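# Reseat two misplaced gears upright on furnace tray lugs

## Task

Fix the two wrongly placed gears so that every gear on the furnace tray rests flat on its lug with its small end facing up, then release the gripper.

## Robot and tools

Robot: two 6-joint arms with parallel grippers, named left_arm and right_arm. The names are not image sides. left_arm is mounted at (-0.021, +0.263, 0) m and right_arm at (-0.045, -0.350, 0) m, each turned slightly about z. Scene frame: origin on the table top between the arms, +z up, +x out over the table, +y toward left_arm. All printed gripper poses use this frame.

execute_actions moves the robot. Its argument actions is a list holding one item or none. An empty list, {"actions": []}, commands nothing and just reports the state. A wait is {"actions": [{"steps": N}]}, N up to 300 control steps of 1/30 s each, counted from the previous result; time spent replying counts toward it. A motion is {"actions": [{"rows": [...], "steps": N}]}, with 1 to 15 rows and N at most 15 (default 15). Each row is used for one step; if rows run out, the last row repeats. The optional pictures boolean turns camera images on or off. A refused call does nothing at all.

Row layout: one flat list of 14 numbers covering both arms, always all 14 even if one arm stays still. Order: left_arm waist, shoulder, elbow, wrist pitch, wrist yaw, wrist roll, gripper opening; then the same seven for right_arm. The six joint values are absolute target angles in radians, in the same form as the Joint positions line, not offsets. Stated ranges per arm: waist -2.880 to 2.880, shoulder 0.000 to 3.142, elbow 0.000 to 3.019, wrist pitch -1.693 to 1.571, wrist yaw -1.571 to 1.571, wrist roll -2.094 to 2.094. True limits may differ by up to 0.019 rad. A target more than 0.019 rad beyond a stated end, and farther out than the current angle, gets the call refused; a target past the real end is clipped there, and a "joint sent to its limit" line may appear (possibly describing an earlier move). Opening is an absolute value from -1 (closed) to +1 (fully open, about 0.094 m between pads).

Motion limits: each step the command sent to a joint stays within a fixed lead of its measured angle (waist 0.264, shoulder 0.32, elbow 0.276, wrist pitch 0.33, wrist yaw 0.186, wrist roll 0.522 rad). If the targets would move a gripper over 70 mm from where it now is, all joints of that arm are scaled back. So large moves take several calls. Between calls the arms keep heading to the last row sent until they have essentially stopped or a step is HELD; then only a new action resumes motion. Fingers still in motion continue.

Results: a state line per arm, "left_arm: …" | "right_arm: …", giving end_effector_position (m) and end_effector_quat_wxyz in the scene frame. This point lies between the finger pads, roughly 1 cm behind the tips; the fingers point along gripper +z and close along gripper y. Printed positions can be off, more so when reaching far. Joint positions and Joint velocities give per-arm blocks: six joints (rad, rad/s) then pad gap (m, m/s). grip_measured is the measured opening on the command scale; each gripper may read about 1 mm off, constant in a scene. "joint command not followed" means a clearance check altered or blocked some joint targets; the rest of the row still ran. HELD marks steps whose row was not fully sent. MOTOR HOT appears from 85 °C; at 100 °C that arm goes limp and drops (OVER-TEMPERATURE FAULT), so don't hold loads longer than necessary, including during long thinking.

Gripping: to hold something keep commanding an opening below grip_measured, about 0.03 lower for a firm grip, less for a light one. Finger force is roughly 50-62 N per pad and weaker on very thin parts. Brief tugs on held parts or pushes on loose ones may happen.

zoom_image: {"camera": name, "region": [x0, y0, x1, y1]} gives a finer view of a pixel region (at most 504x504) of that camera's latest image, origin top-left. Cameras: cam_head_left, cam_head_right, cam_high, cam_low (504x504 each), cam_left_wrist, cam_right_wrist (616x616 fisheye, posed from the arm's joints). Calibration numbers were supplied and may be slightly off per scene.

read_manual: optional section "licences"; returns URDF licence text, no motion.

Replying without any tool call ends everything.

Avoid: knocking or placing anything off the table (fails), arms colliding or pressing on each other (may end the scene), dropping, slipping, slamming or shoving hard. Smooth, quick, low-effort motion is preferred.

Each tool is called after "Emit:" by a JSON object that holds its "fn" and its "kwargs", one argument or row to a line.

## Session

Emit:
{"fn": "execute_actions", "kwargs": {
  "actions": []
}}

Scene clock: 0.00 s of 6880.00 s.
left_arm: end_effector_position=(+0.7799, +0.4758, +0.3340) grip_measured=+1.000 end_effector_quat_wxyz=(+0.399, -0.056, +0.824, +0.398) | right_arm: end_effector_position=(+0.0978, -0.1280, +0.1114) grip_measured=+1.000 end_effector_quat_wxyz=(-0.049, -0.655, +0.740, -0.147)
Joint positions: left_arm=[ 0.059  2.042  2.027 -0.466 -0.66   0.406  0.094] | right_arm=[ 0.984  1.252  0.808 -1.341  0.227 -0.276  0.094]
Joint velocities: left_arm=[-0.005 -0.005 -0.002  0.002  0.066  0.022  0.   ] | right_arm=[-0.015 -0.015 -0.002  0.007 -0.022 -0.066  0.   ]

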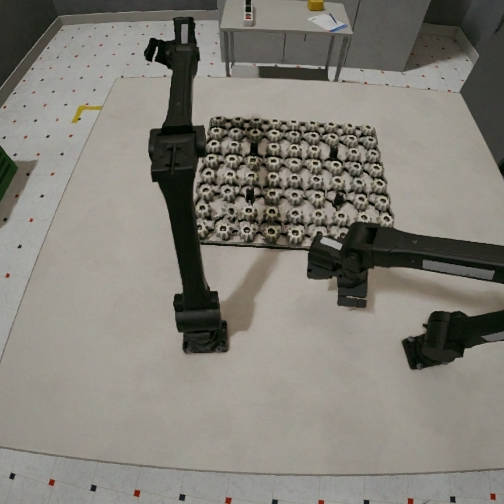

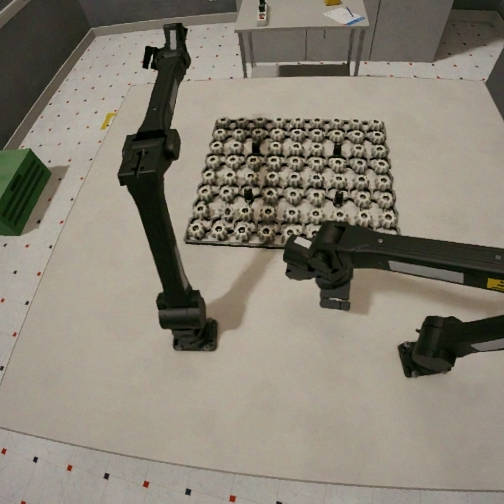

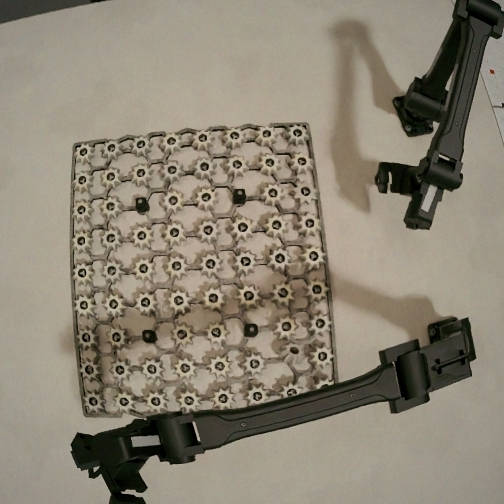

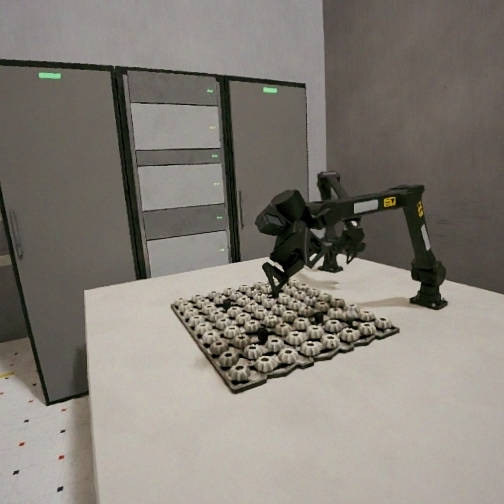

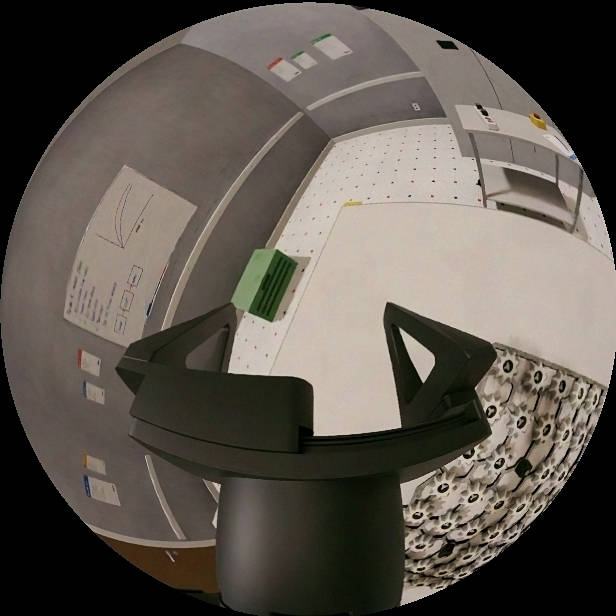

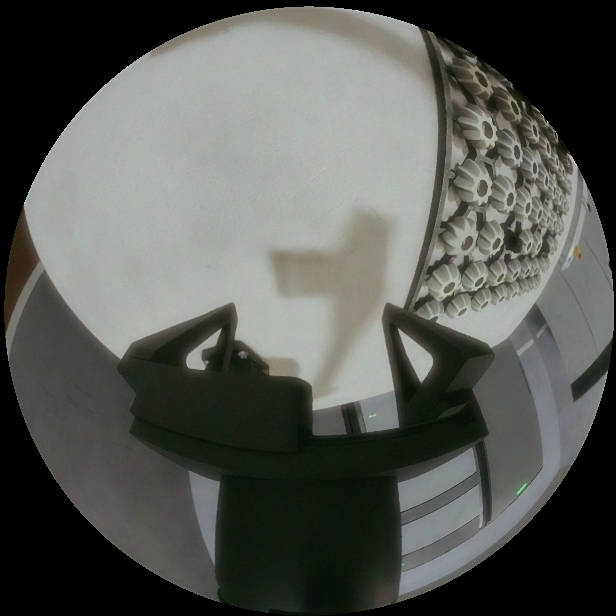

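Emit:
{"fn": "zoom_image", "kwargs": {
  "camera": "cam_high",
  "region": [60, 120, 350, 420]
}}

Emit:
{"fn": "zoom_image", "kwargs": {
  "camera": "cam_head_right",
  "region": [180, 110, 410, 250]
}}

Region (60, 120, 350, 420) of cam_high's 504x504 image, scaled by 1.680, with more detail than that image has; it fills the left 487 columns of this view, and the rest is white.

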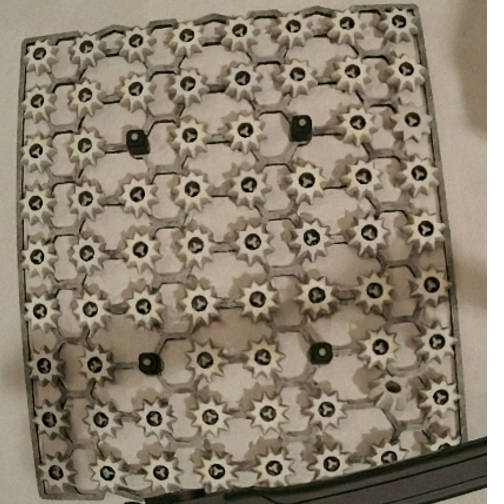

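Region (180, 110, 410, 250) of cam_head_right's 504x504 image, scaled by 2.191, with more detail than that image has; it fills the top 307 rows of this view, and the rest is white.

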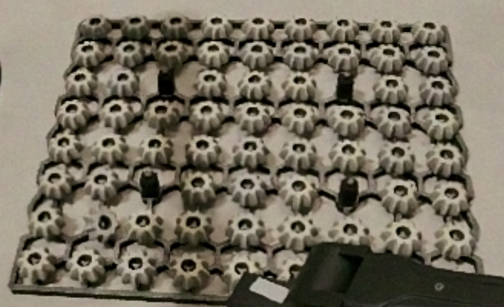

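Emit:
{"fn": "execute_actions", "kwargs": {
  "actions": [
    {"rows": [[-0.273,1.48,1.17,-1.26,0,0,1, 0.29,1.476,1.161,-1.256,0,0.3,1]]}
  ],
  "pictures": false
}}

Emit:
{"fn": "execute_actions", "kwargs": {
  "actions": [
    {"steps": 60}
  ]
}}

Scene clock: 92.17 s of 6880.00 s.
left_arm: end_effector_position=(+0.6197, +0.2206, +0.2440) grip_measured=+1.000 end_effector_quat_wxyz=(+0.255, +0.118, +0.955, +0.100) | right_arm: end_effector_position=(+0.3005, -0.1666, +0.1271) grip_measured=+1.000 end_effector_quat_wxyz=(-0.034, -0.144, +0.989, -0.014)
Joint positions: left_arm=[-0.189  1.707  1.597 -0.936 -0.191  0.181  0.094] | right_arm=[ 0.327  1.48   1.1   -1.265  0.003  0.202  0.094]
Joint velocities: left_arm=[-0.63  -0.991 -1.062 -1.233  1.136 -0.418  0.   ] | right_arm=[-1.421  0.005  0.232  0.032  0.037  0.564  0.   ]
Steps of this call (steps 1 to 90: nothing new was sent; then 88.67 s passed at rest; steps 91 to 105: all 15 steps of this action). Readings (joint positions):
91: left_arm=[0.056 2.036 2.018 -0.478 -0.636 0.390] | right_arm=[0.973 1.260 0.815 -1.340 0.178 -0.238]
92: left_arm=[0.053 2.020 1.993 -0.506 -0.608 0.370] | right_arm=[0.946 1.279 0.835 -1.337 0.123 -0.187]
94: left_arm=[0.035 1.982 1.937 -0.566 -0.554 0.335] | right_arm=[0.868 1.339 0.895 -1.322 0.062 -0.100]
98: left_arm=[-0.031 1.899 1.825 -0.686 -0.442 0.274] | right_arm=[0.691 1.437 1.014 -1.289 0.015 0.034]
105: the state above

Scene clock: 94.17 s of 6880.00 s.
left_arm: end_effector_position=(+0.3845, +0.1774, +0.1478) grip_measured=+1.000 end_effector_quat_wxyz=(-0.004, +0.111, +0.994, +0.002) | right_arm: end_effector_position=(+0.3127, -0.1746, +0.1331) grip_measured=+1.000 end_effector_quat_wxyz=(-0.025, -0.084, +0.996, -0.011)
Joint positions: left_arm=[-0.281  1.478  1.158 -1.259 -0.003  0.015  0.094] | right_arm=[ 0.294  1.48   1.118 -1.264  0.001  0.289  0.094]
Joint velocities: left_arm=[ 0.024 -0.015  0.002  0.002 -0.007  0.037  0.   ] | right_arm=[-0.005 -0.024  0.002  0.002  0.022 -0.051  0.   ]
Steps of this call (steps 1 to 45: the robot went on to your last target; steps 46 to 60: nothing new was sent). Readings (joint positions):
1: left_arm=[-0.210 1.674 1.557 -0.980 -0.146 0.169] | right_arm=[0.286 1.480 1.107 -1.264 0.003 0.220]
2: left_arm=[-0.229 1.642 1.515 -1.023 -0.106 0.156] | right_arm=[0.258 1.480 1.113 -1.264 0.004 0.235]
4: left_arm=[-0.261 1.577 1.424 -1.095 -0.052 0.132] | right_arm=[0.239 1.480 1.118 -1.264 0.004 0.256]
8: left_arm=[-0.287 1.482 1.238 -1.211 -0.005 0.078] | right_arm=[0.272 1.480 1.118 -1.264 0.003 0.276]
60: the state above
All arms were judged still, so your last target was given up. Only a new action makes them travel on or press farther. Fingers that are still opening or closing keep moving.
camera_calibration (this result's frames):
cam_left_wrist: T_world_to_cam=[[-0.231274, -0.972875, -0.00505961, 0.265905], [-0.774918, 0.181066, 0.605572, 0.177359], [-0.58823, 0.143974, -0.795775, 0.44061], [0, 0, 0, 1]] pos_world=[0.458116, 0.163142, 0.244568]
cam_right_wrist: T_world_to_cam=[[0.164772, -0.986332, 0.000340472, -0.218608], [-0.762884, -0.127225, 0.633895, 0.13666], [-0.625187, -0.104708, -0.773419, 0.401605], [0, 0, 0, 1]] pos_world=[0.391354, -0.156182, 0.224056]

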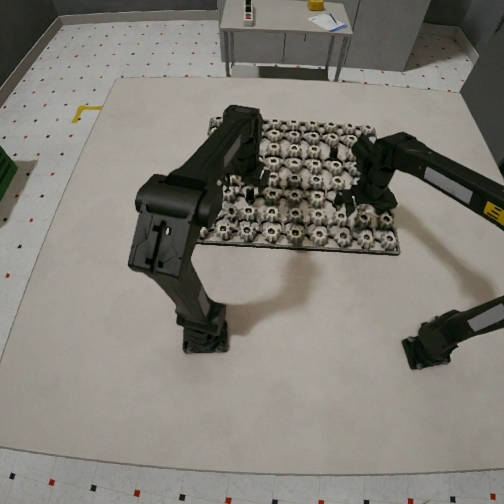

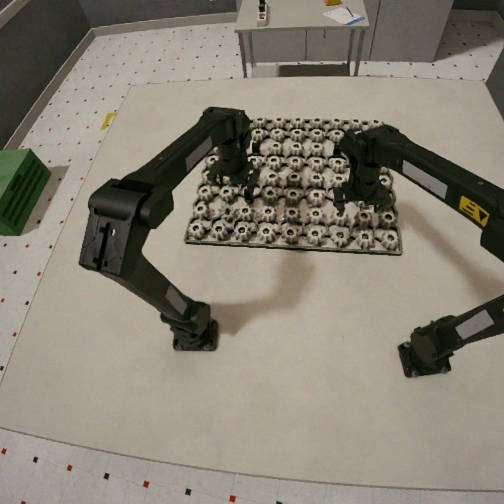

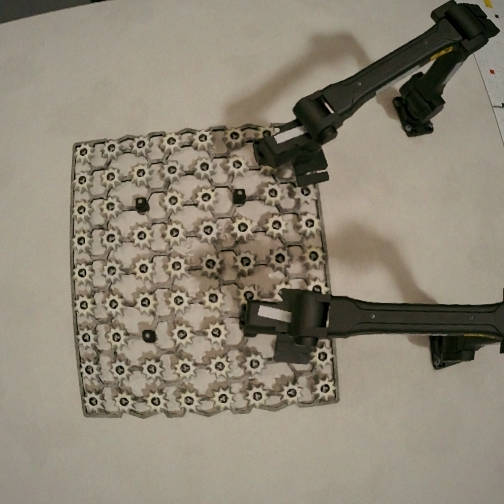

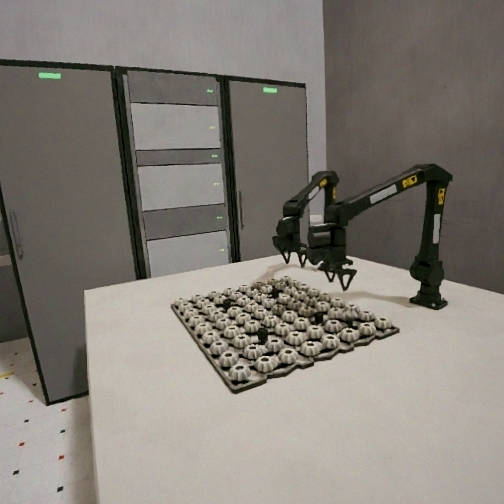

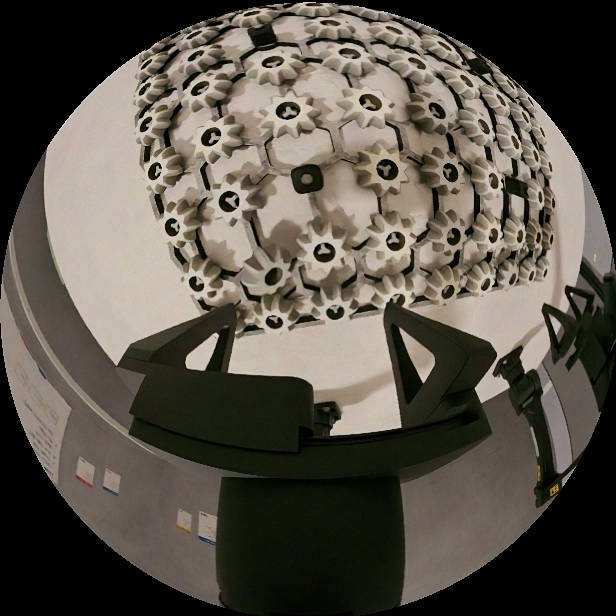

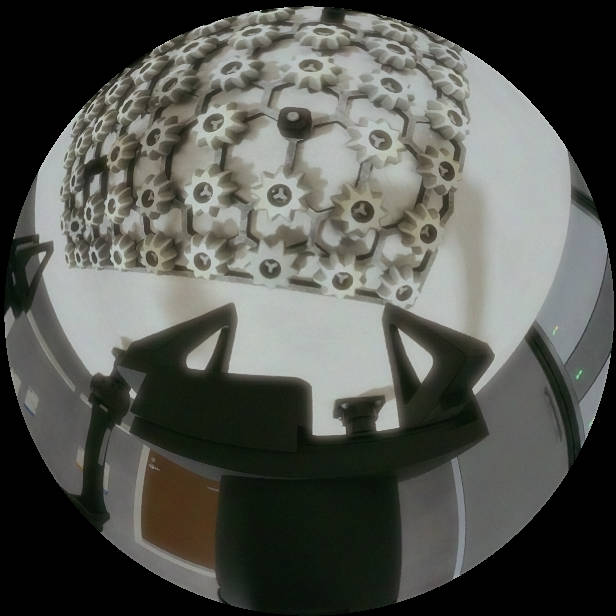

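Emit:
{"fn": "execute_actions", "kwargs": {
  "actions": [
    {"rows": [[-0.17,1.473,0.969,-1.055,0,0,1, 0.405,1.5,1.03,-1.055,0,-0.21,1]]}
  ],
  "pictures": false
}}

Emit:
{"fn": "execute_actions", "kwargs": {
  "actions": [
    {"steps": 40}
  ]
}}

Scene clock: 127.93 s of 6880.00 s.
left_arm: end_effector_position=(+0.3590, +0.2289, +0.0788) grip_measured=+1.000 end_effector_quat_wxyz=(-0.007, +0.051, +0.999, +0.000) | right_arm: end_effector_position=(+0.2972, -0.1292, +0.0897) grip_measured=+1.000 end_effector_quat_wxyz=(+0.009, -0.368, +0.930, +0.002)
Joint positions: left_arm=[-0.162  1.476  0.957 -1.065 -0.     0.013  0.094] | right_arm=[ 0.41   1.505  1.022 -1.069 -0.001 -0.181  0.094]
Joint velocities: left_arm=[-0.015 -0.015  0.007  0.022 -0.007 -0.022  0.   ] | right_arm=[-0.054  0.005  0.007 -0.027  0.081 -0.095  0.   ]
Steps of this call (steps 1 to 90: nothing new was sent; then 30.27 s passed at rest; steps 91 to 105: all 15 steps of this action). Readings (joint positions):
91: left_arm=[-0.276 1.476 1.140 -1.226 0.000 0.015] | right_arm=[0.301 1.479 1.106 -1.229 0.003 0.218]
92: left_arm=[-0.264 1.465 1.104 -1.164 0.002 0.015] | right_arm=[0.314 1.474 1.085 -1.164 0.004 0.135]
94: left_arm=[-0.221 1.458 1.025 -1.096 0.002 0.015] | right_arm=[0.361 1.479 1.050 -1.097 0.003 0.014]
98: left_arm=[-0.155 1.474 0.957 -1.078 -0.000 0.013] | right_arm=[0.424 1.501 1.023 -1.074 -0.001 -0.114]
105: the state above

Scene clock: 129.27 s of 6880.00 s.
left_arm: end_effector_position=(+0.3591, +0.2288, +0.0788) grip_measured=+1.000 end_effector_quat_wxyz=(-0.006, +0.051, +0.999, +0.000) | right_arm: end_effector_position=(+0.2975, -0.1298, +0.0897) grip_measured=+1.000 end_effector_quat_wxyz=(+0.009, -0.376, +0.927, +0.002)
Joint positions: left_arm=[-0.162  1.476  0.957 -1.065 -0.     0.013  0.094] | right_arm=[ 0.409  1.505  1.022 -1.069 -0.001 -0.199  0.094]
Joint velocities: left_arm=[-0.005 -0.005 -0.017 -0.007 -0.051 -0.037  0.   ] | right_arm=[ 0.005 -0.005  0.002 -0.017  0.007  0.037  0.   ]
Steps of this call (steps 1 to 30: the robot went on to your last target; steps 31 to 40: nothing new was sent). Readings (joint positions):
1: left_arm=[-0.162 1.476 0.957 -1.065 -0.000 0.013] | right_arm=[0.409 1.505 1.022 -1.069 -0.001 -0.184]
2: left_arm=[-0.162 1.476 0.957 -1.065 -0.000 0.013] | right_arm=[0.409 1.505 1.022 -1.069 -0.001 -0.188]
4: left_arm=[-0.162 1.476 0.957 -1.065 -0.000 0.013] | right_arm=[0.409 1.505 1.022 -1.069 -0.001 -0.191]
8: left_arm=[-0.162 1.476 0.957 -1.065 -0.000 0.013] | right_arm=[0.409 1.505 1.022 -1.069 -0.001 -0.196]
40: the state above
All arms were judged still, so your last target was given up. Only a new action makes them travel on or press farther. Fingers that are still opening or closing keep moving.
camera_calibration (this result's frames):
cam_left_wrist: T_world_to_cam=[[-0.112596, -0.993637, -0.00268567, 0.271565], [-0.788412, 0.0876949, 0.608864, 0.216057], [-0.604755, 0.0706732, -0.79327, 0.385845], [0, 0, 0, 1]] pos_world=[0.434261, 0.223621, 0.175259]
cam_right_wrist: T_world_to_cam=[[0.694765, -0.719099, -0.014073, -0.293568], [-0.581577, -0.573194, 0.577249, 0.0516243], [-0.423166, -0.392868, -0.816447, 0.269639], [0, 0, 0, 1]] pos_world=[0.348086, -0.0755814, 0.186214]

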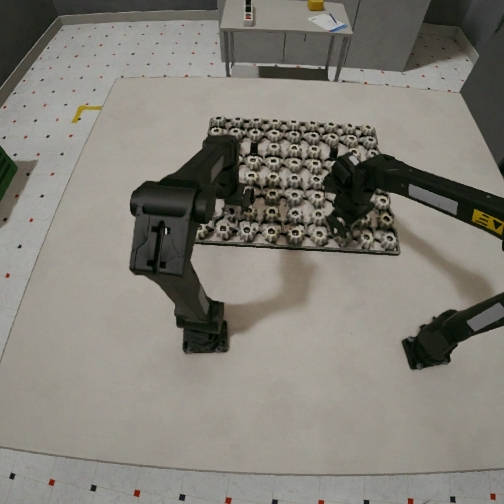

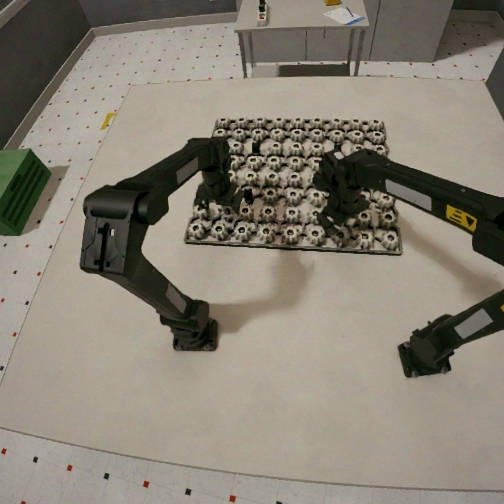

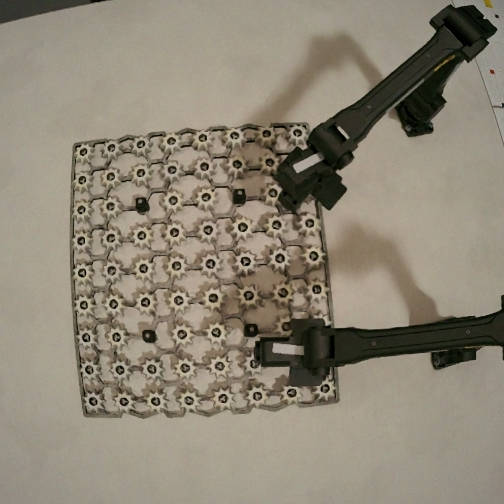

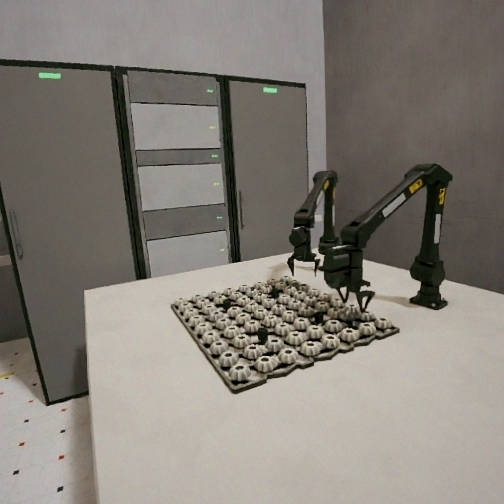

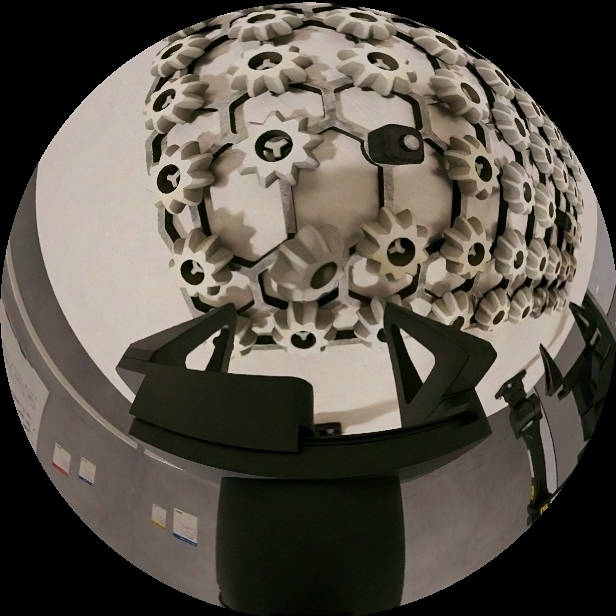

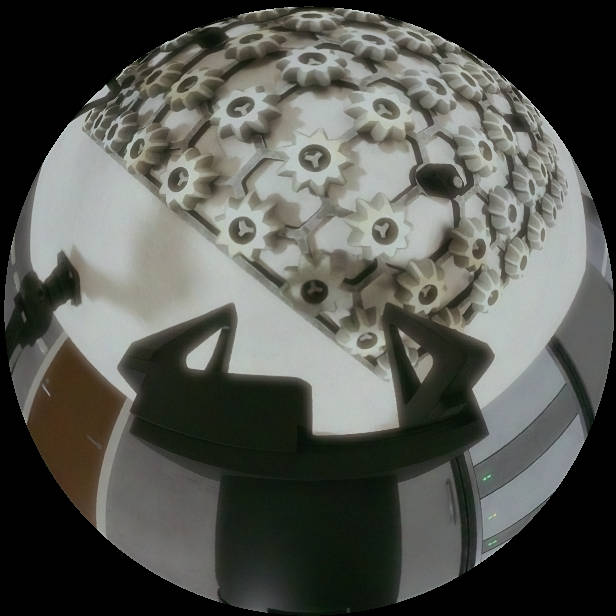

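Emit:
{"fn": "execute_actions", "kwargs": {
  "actions": [
    {"rows": [[-0.157,1.49,0.969,-1.055,0,0.5,0.7, 0.405,1.51,1.03,-1.055,0,-0.21,0.6],[-0.157,1.49,0.969,-1.055,0,0.5,0.7, 0.405,1.51,1.03,-1.055,0,-0.21,0.6],[-0.157,1.49,0.969,-1.055,0,0.5,0.7, 0.405,1.51,1.03,-1.055,0,-0.21,0.6],[-0.157,1.49,0.969,-1.055,0,0.5,0.7, 0.405,1.51,1.03,-1.055,0,-0.21,0.6],[-0.157,1.49,0.969,-1.055,0,0.5,0.7, 0.405,1.51,1.03,-1.055,0,-0.21,0.6],[-0.157,1.49,0.969,-1.055,0,0.5,0.7, 0.405,1.51,1.03,-1.055,0,-0.21,0.6],[-0.157,1.52,0.95,-0.99,0,0.5,0.7, 0.405,1.54,0.98,-0.98,0,-0.21,0.6],[-0.157,1.52,0.95,-0.99,0,0.5,0.7, 0.405,1.54,0.98,-0.98,0,-0.21,0.6],[-0.157,1.52,0.95,-0.99,0,0.5,0.7, 0.405,1.54,0.98,-0.98,0,-0.21,0.6],[-0.157,1.556,0.927,-0.917,0,0.5,0.7, 0.405,1.571,0.93,-0.905,0,-0.21,0.6]]}
  ],
  "pictures": false
}}

Emit:
{"fn": "execute_actions", "kwargs": {
  "actions": [
    {"steps": 30}
  ]
}}

Scene clock: 162.63 s of 6880.00 s.
left_arm: end_effector_position=(+0.3797, +0.2271, +0.0487) grip_measured=+0.702 end_effector_quat_wxyz=(+0.019, +0.275, +0.961, +0.004) | right_arm: end_effector_position=(+0.2873, -0.1363, +0.0349) grip_measured=+0.602 end_effector_quat_wxyz=(+0.002, -0.376, +0.927, +0.001)
Joint positions: left_arm=[-0.162  1.542  0.939 -0.93  -0.     0.468  0.08 ] | right_arm=[ 0.409  1.568  0.926 -0.925 -0.001 -0.199  0.075]
Joint velocities: left_arm=[ 0.015  0.19  -0.095  0.066 -0.037  0.11  -0.001] | right_arm=[-0.015  0.278 -0.168  0.027  0.037  0.022  0.   ]
Steps of this call (steps 1 to 90: nothing new was sent; then 29.87 s passed at rest; steps 91 to 105: all 15 steps of this action). Readings (joint positions):
91: left_arm=[-0.162 1.476 0.957 -1.065 -0.000 0.082] | right_arm=[0.409 1.505 1.022 -1.069 -0.001 -0.199]
92: left_arm=[-0.162 1.476 0.957 -1.065 -0.000 0.164] | right_arm=[0.409 1.505 1.022 -1.069 -0.001 -0.199]
94: left_arm=[-0.162 1.476 0.957 -1.065 -0.000 0.280] | right_arm=[0.409 1.505 1.022 -1.069 -0.001 -0.199]
98: left_arm=[-0.162 1.480 0.956 -1.036 -0.000 0.402] | right_arm=[0.409 1.506 1.008 -1.029 -0.001 -0.199]
105: the state above

Scene clock: 163.63 s of 6880.00 s.
left_arm: end_effector_position=(+0.3758, +0.2274, +0.0425) grip_measured=+0.702 end_effector_quat_wxyz=(+0.011, +0.283, +0.959, +0.002) | right_arm: end_effector_position=(+0.2845, -0.1382, +0.0270) grip_measured=+0.602 end_effector_quat_wxyz=(-0.006, -0.376, +0.927, -0.001)
Joint positions: left_arm=[-0.162  1.552  0.931 -0.928 -0.     0.485  0.08 ] | right_arm=[ 0.409  1.583  0.919 -0.919 -0.001 -0.199  0.075]
Joint velocities: left_arm=[-0.005 -0.015 -0.002  0.002  0.037 -0.022  0.001] | right_arm=[-0.015 -0.005  0.007 -0.007  0.022  0.051 -0.   ]
Steps of this call (steps 1 to 30: the robot went on to your last target). Readings (joint positions):
1: left_arm=[-0.162 1.548 0.936 -0.929 -0.000 0.471] | right_arm=[0.409 1.576 0.922 -0.925 -0.001 -0.199]
2: left_arm=[-0.162 1.551 0.933 -0.929 -0.000 0.474] | right_arm=[0.409 1.582 0.919 -0.924 -0.001 -0.199]
4: left_arm=[-0.162 1.552 0.931 -0.929 -0.000 0.478] | right_arm=[0.409 1.584 0.919 -0.923 -0.001 -0.199]
8: left_arm=[-0.162 1.552 0.931 -0.928 -0.000 0.482] | right_arm=[0.409 1.583 0.919 -0.919 -0.001 -0.199]
30: the state above
All arms were judged still, so your last target was given up. Only a new action makes them travel on or press farther. Fingers that are still opening or closing keep moving.
camera_calibration (this result's frames):
cam_left_wrist: T_world_to_cam=[[-0.551428, -0.83411, -0.0137174, 0.401107], [-0.68234, 0.441512, 0.582649, 0.132177], [-0.479937, 0.330649, -0.812608, 0.262092], [0, 0, 0, 1]] pos_world=[0.437159, 0.189549, 0.141467]
cam_right_wrist: T_world_to_cam=[[0.694589, -0.719124, -0.0201605, -0.291214], [-0.565854, -0.563424, 0.601965, 0.0716179], [-0.444246, -0.40671, -0.798268, 0.213192], [0, 0, 0, 1]] pos_world=[0.337509, -0.0823604, 0.121202]

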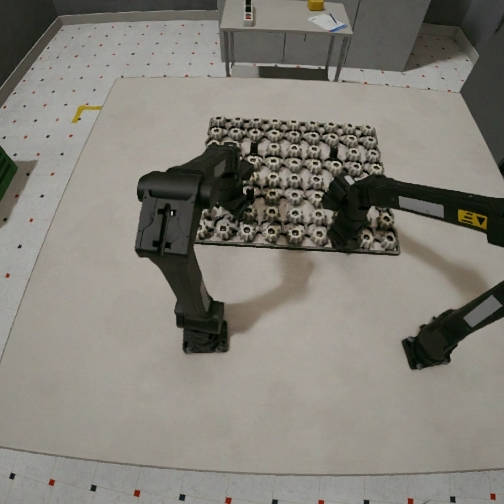

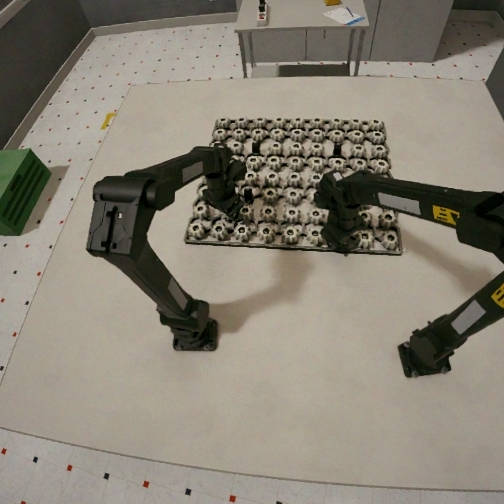

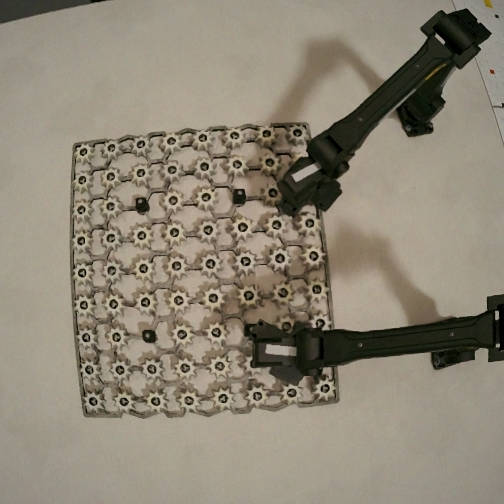

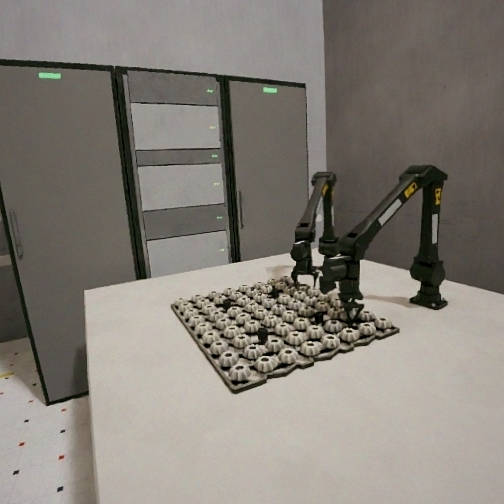

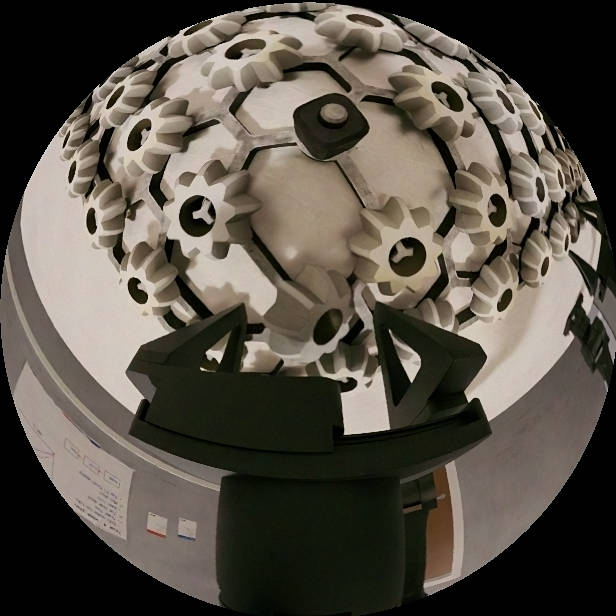

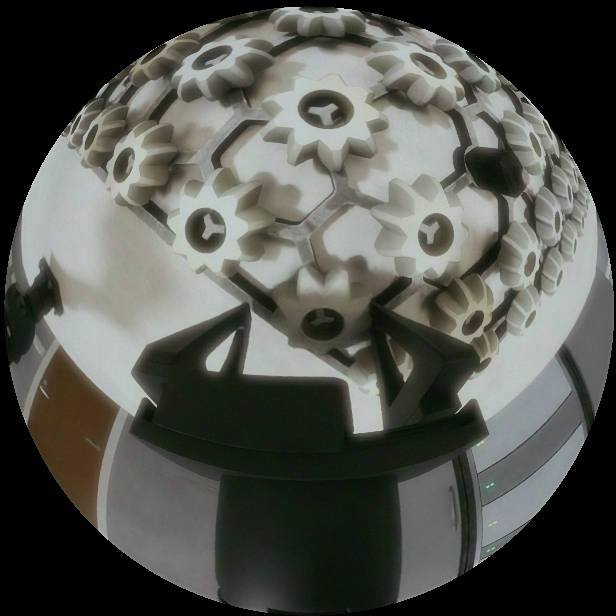

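Emit:
{"fn": "execute_actions", "kwargs": {
  "actions": [
    {"rows": [[-0.162,1.552,0.935,-0.925,0,0.5,-0.3, 0.405,1.578,0.925,-0.91,0,-0.21,-0.1]]}
  ]
}}

Scene clock: 171.23 s of 6880.00 s.
left_arm: end_effector_position=(+0.3753, +0.2265, +0.0428) grip_measured=-0.172 end_effector_quat_wxyz=(+0.011, +0.283, +0.959, -0.000) | right_arm: end_effector_position=(+0.2872, -0.1418, +0.0270) grip_measured=+0.221 end_effector_quat_wxyz=(-0.005, -0.372, +0.928, -0.003)
Joint positions: left_arm=[-0.162  1.551  0.931 -0.929  0.005  0.484  0.039] | right_arm=[ 0.4    1.583  0.919 -0.917  0.005 -0.199  0.057]
Joint velocities: left_arm=[-0.015  0.005  0.002  0.022 -0.037 -0.037 -0.   ] | right_arm=[ 0.015 -0.005 -0.012 -0.012  0.11   0.007  0.   ]
Steps of this call (steps 1 to 90: nothing new was sent; then 4.10 s passed at rest; steps 91 to 105: all 15 steps of this action). Readings (joint positions):
91: left_arm=[-0.162 1.552 0.931 -0.928 -0.000 0.485] | right_arm=[0.409 1.583 0.919 -0.919 0.004 -0.199]
92: left_arm=[-0.162 1.552 0.931 -0.928 -0.000 0.485] | right_arm=[0.406 1.583 0.919 -0.918 0.016 -0.199]
94: left_arm=[-0.162 1.552 0.931 -0.928 0.005 0.485] | right_arm=[0.400 1.583 0.919 -0.917 0.006 -0.199]
98: left_arm=[-0.162 1.551 0.931 -0.929 0.005 0.484] | right_arm=[0.400 1.583 0.919 -0.917 0.005 -0.199]
105: the state above
camera_calibration (this result's frames):
cam_left_wrist: T_world_to_cam=[[-0.550901, -0.834524, -0.00878756, 0.399721], [-0.681706, 0.443896, 0.581578, 0.131374], [-0.48144, 0.326382, -0.813443, 0.263969], [0, 0, 0, 1]] pos_world=[0.43685, 0.189106, 0.141832]
cam_right_wrist: T_world_to_cam=[[0.688658, -0.724953, -0.0138824, -0.29498], [-0.57326, -0.556084, 0.601784, 0.0743126], [-0.443985, -0.406465, -0.798539, 0.212908], [0, 0, 0, 1]] pos_world=[0.340269, -0.0859826, 0.1212]

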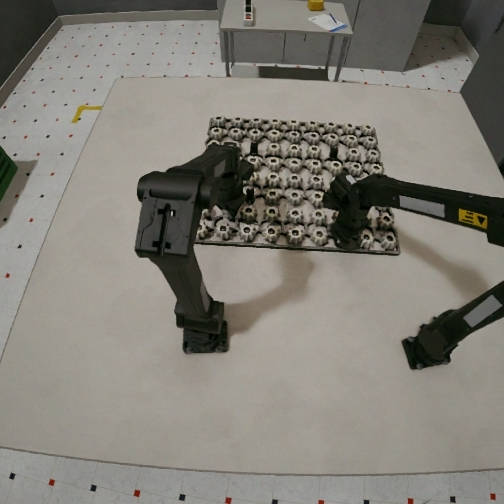

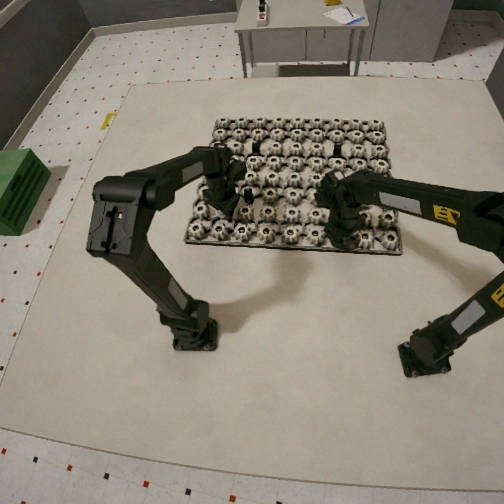

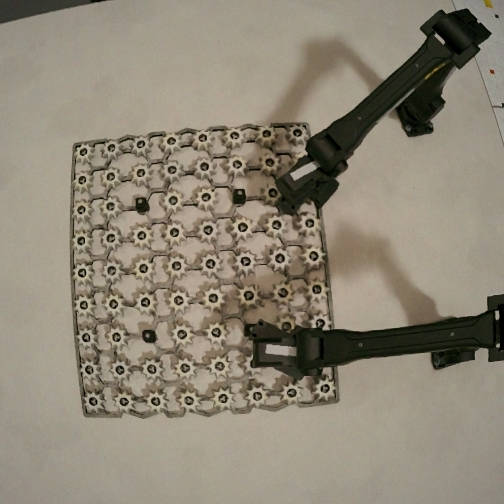

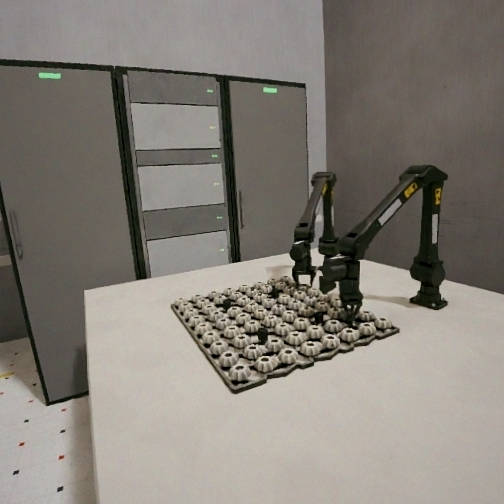

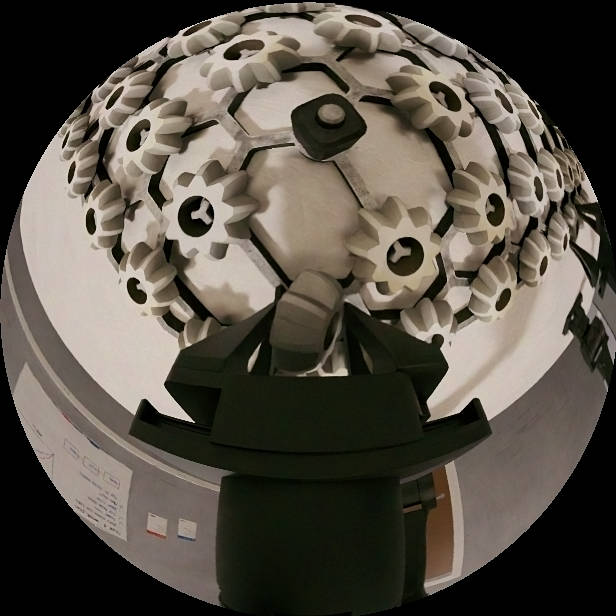

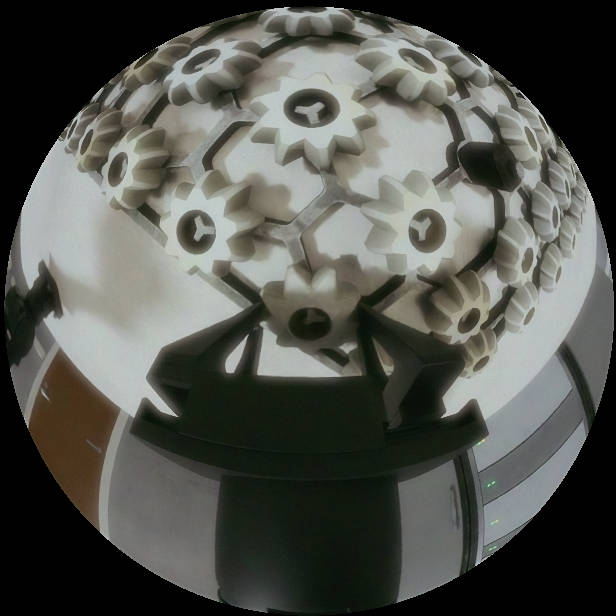

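Emit:
{"fn": "execute_actions", "kwargs": {
  "actions": [
    {"rows": [[-0.162,1.48,1.17,-1.26,0,0.5,-0.25, 0.4,1.476,1.17,-1.256,0,-0.21,0.17]]}
  ],
  "pictures": false
}}

Emit:
{"fn": "execute_actions", "kwargs": {
  "actions": [
    {"rows": [[0.4,1.594,0.635,0.669,0,-1.57,-0.25, 0.221,1.287,0.72,0.593,-1.186,0,0.17]]}
  ],
  "pictures": false
}}

Emit:
{"fn": "execute_actions", "kwargs": {
  "actions": [
    {"steps": 90}
  ]
}}

Scene clock: 202.17 s of 6880.00 s.
left_arm: end_effector_position=(+0.3864, +0.2261, +0.1440) grip_measured=-0.248 end_effector_quat_wxyz=(-0.005, +0.283, +0.959, -0.002) | right_arm: end_effector_position=(+0.2988, -0.1341, +0.1356) grip_measured=+0.221 end_effector_quat_wxyz=(-0.012, -0.372, +0.928, -0.003)
Joint positions: left_arm=[-0.162  1.469  1.138 -1.25   0.002  0.485  0.035] | right_arm=[ 0.4    1.477  1.123 -1.241  0.002 -0.199  0.057]
Joint velocities: left_arm=[-0.005 -0.005 -0.002 -0.037 -0.066 -0.037  0.001] | right_arm=[ 0.005 -0.015 -0.007 -0.022 -0.007 -0.037  0.   ]
Steps of this call (steps 1 to 15: the robot went on to your last target; steps 16 to 90: nothing new was sent; then 27.43 s passed at rest; steps 91 to 105: all 15 steps of this action). Readings (joint positions):
91: left_arm=[-0.162 1.550 0.944 -0.962 0.001 0.485] | right_arm=[0.400 1.582 0.929 -0.944 0.007 -0.199]
92: left_arm=[-0.162 1.551 0.968 -1.026 0.000 0.485] | right_arm=[0.400 1.583 0.949 -0.988 0.007 -0.199]
94: left_arm=[-0.162 1.542 1.020 -1.133 0.002 0.485] | right_arm=[0.400 1.577 0.998 -1.080 0.005 -0.199]
98: left_arm=[-0.162 1.505 1.111 -1.233 0.002 0.485] | right_arm=[0.400 1.536 1.074 -1.203 0.003 -0.199]
105: the state above

Scene clock: 202.67 s of 6880.00 s.
left_arm: end_effector_position=(+0.3438, +0.3647, +0.0125) grip_measured=-0.245 end_effector_quat_wxyz=(+0.100, -0.220, +0.969, -0.047) | right_arm: end_effector_position=(+0.2771, -0.0514, +0.1986) grip_measured=+0.220 end_effector_quat_wxyz=(+0.302, -0.401, +0.671, +0.546)
Joint positions: left_arm=[ 0.251  1.475  0.722 -0.626  0.114 -0.134  0.035] | right_arm=[ 0.218  1.315  0.648  0.08  -1.161 -0.02   0.057]
Joint velocities: left_arm=[ 0.044 -0.435 -0.735  1.429  0.3   -1.883  0.   ] | right_arm=[ 0.083 -0.005 -0.012  2.581 -0.359 -0.007 -0.001]
Steps of this call (steps 1 to 15: all 15 steps of this action). Readings (joint positions):
1: left_arm=[-0.156 1.470 1.126 -1.229 0.003 0.459] | right_arm=[0.385 1.463 1.090 -1.184 -0.076 -0.174]
2: left_arm=[-0.144 1.467 1.104 -1.184 0.005 0.423] | right_arm=[0.358 1.425 1.014 -1.060 -0.189 -0.143]
4: left_arm=[-0.097 1.473 1.045 -1.100 0.005 0.353] | right_arm=[0.276 1.338 0.832 -0.838 -0.386 -0.095]
8: left_arm=[0.037 1.504 0.905 -0.927 0.005 0.203] | right_arm=[0.186 1.299 0.649 -0.487 -0.737 -0.043]
15: the state above

Scene clock: 205.67 s of 6880.00 s.
left_arm: end_effector_position=(+0.4590, +0.5136, +0.1057) grip_measured=-0.248 end_effector_quat_wxyz=(-0.497, +0.695, -0.428, +0.295) | right_arm: end_effector_position=(+0.2960, -0.0409, +0.2743) grip_measured=+0.220 end_effector_quat_wxyz=(+0.478, -0.491, +0.523, +0.507)
Joint positions: left_arm=[ 0.408  1.599  0.608  0.653 -0.001 -1.555  0.035] | right_arm=[ 0.221  1.304  0.663  0.563 -1.183 -0.011  0.057]
Joint velocities: left_arm=[ 0.005 -0.005  0.002 -0.017 -0.022 -0.066  0.   ] | right_arm=[-0.015 -0.005  0.012 -0.002 -0.066 -0.007 -0.001]
Steps of this call (steps 1 to 60: the robot went on to your last target; steps 61 to 90: nothing new was sent). Readings (joint positions):
1: left_arm=[0.251 1.458 0.698 -0.578 0.119 -0.194] | right_arm=[0.221 1.315 0.648 0.168 -1.170 -0.019]
2: left_arm=[0.251 1.441 0.675 -0.538 0.121 -0.242] | right_arm=[0.221 1.315 0.648 0.257 -1.174 -0.018]
4: left_arm=[0.251 1.416 0.638 -0.472 0.126 -0.327] | right_arm=[0.221 1.315 0.649 0.425 -1.177 -0.016]
8: left_arm=[0.251 1.386 0.593 -0.395 0.134 -0.462] | right_arm=[0.221 1.307 0.663 0.552 -1.182 -0.014]
90: the state above
All arms were judged still, so your last target was given up. Only a new action makes them travel on or press farther. Fingers that are still opening or closing keep moving.
camera_calibration (this result's frames):
cam_left_wrist: T_world_to_cam=[[0.30837, 0.131927, 0.942074, -0.305239], [-0.134923, -0.974259, 0.180599, 0.544141], [0.941649, -0.182798, -0.282633, -0.186074], [0, 0, 0, 1]] pos_world=[0.34276, 0.53639, 0.136696]
cam_right_wrist: T_world_to_cam=[[0.997834, 0.0128561, -0.0645168, -0.271979], [-0.0429308, -0.615846, -0.786696, 0.208014], [-0.0498462, 0.787762, -0.61396, 0.336831], [0, 0, 0, 1]] pos_world=[0.297109, -0.133742, 0.352898]

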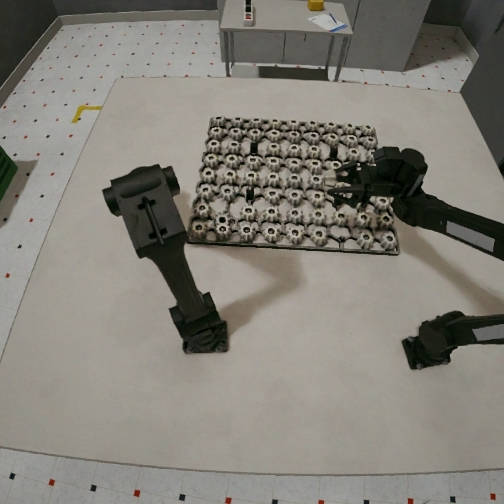

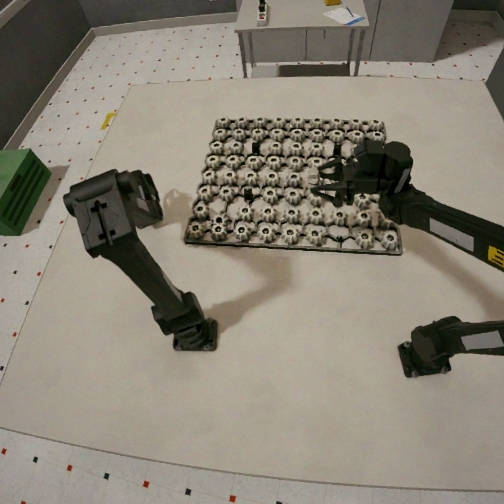

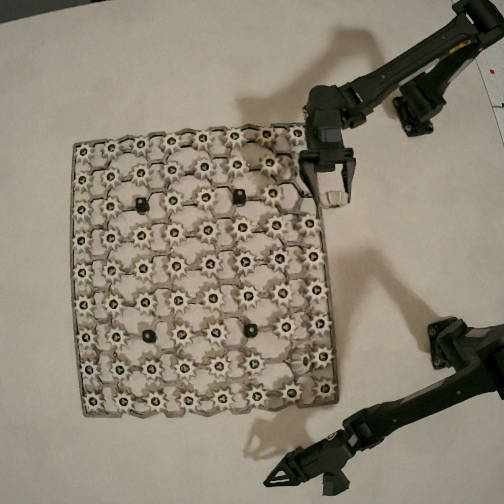

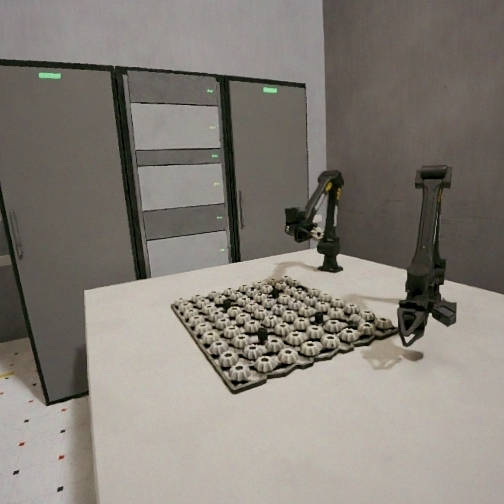

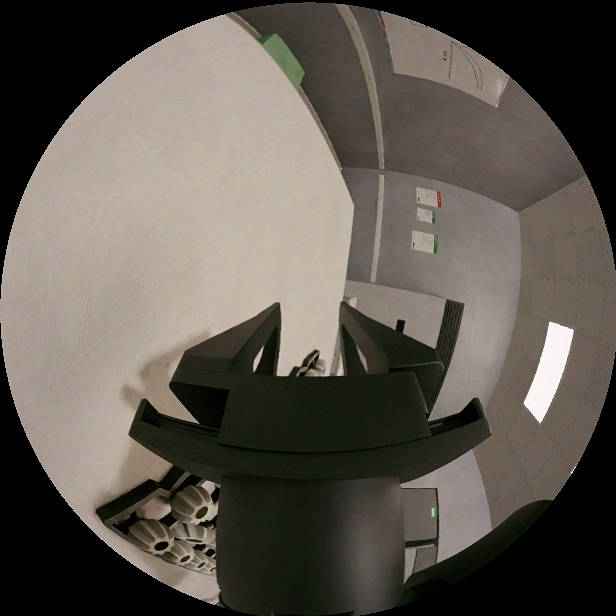

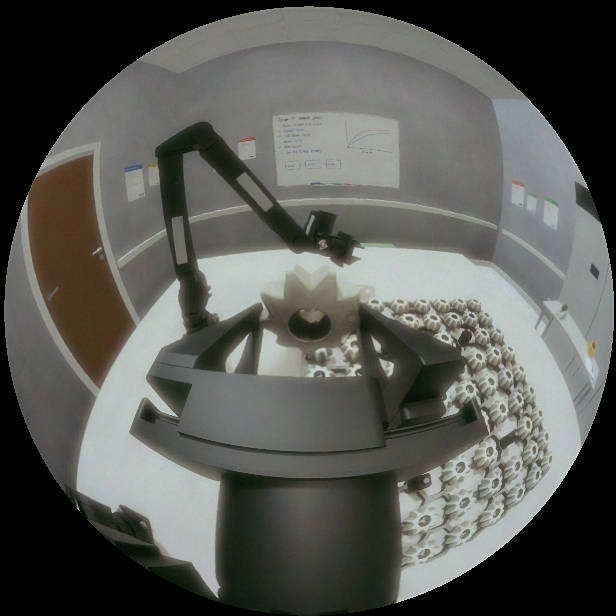

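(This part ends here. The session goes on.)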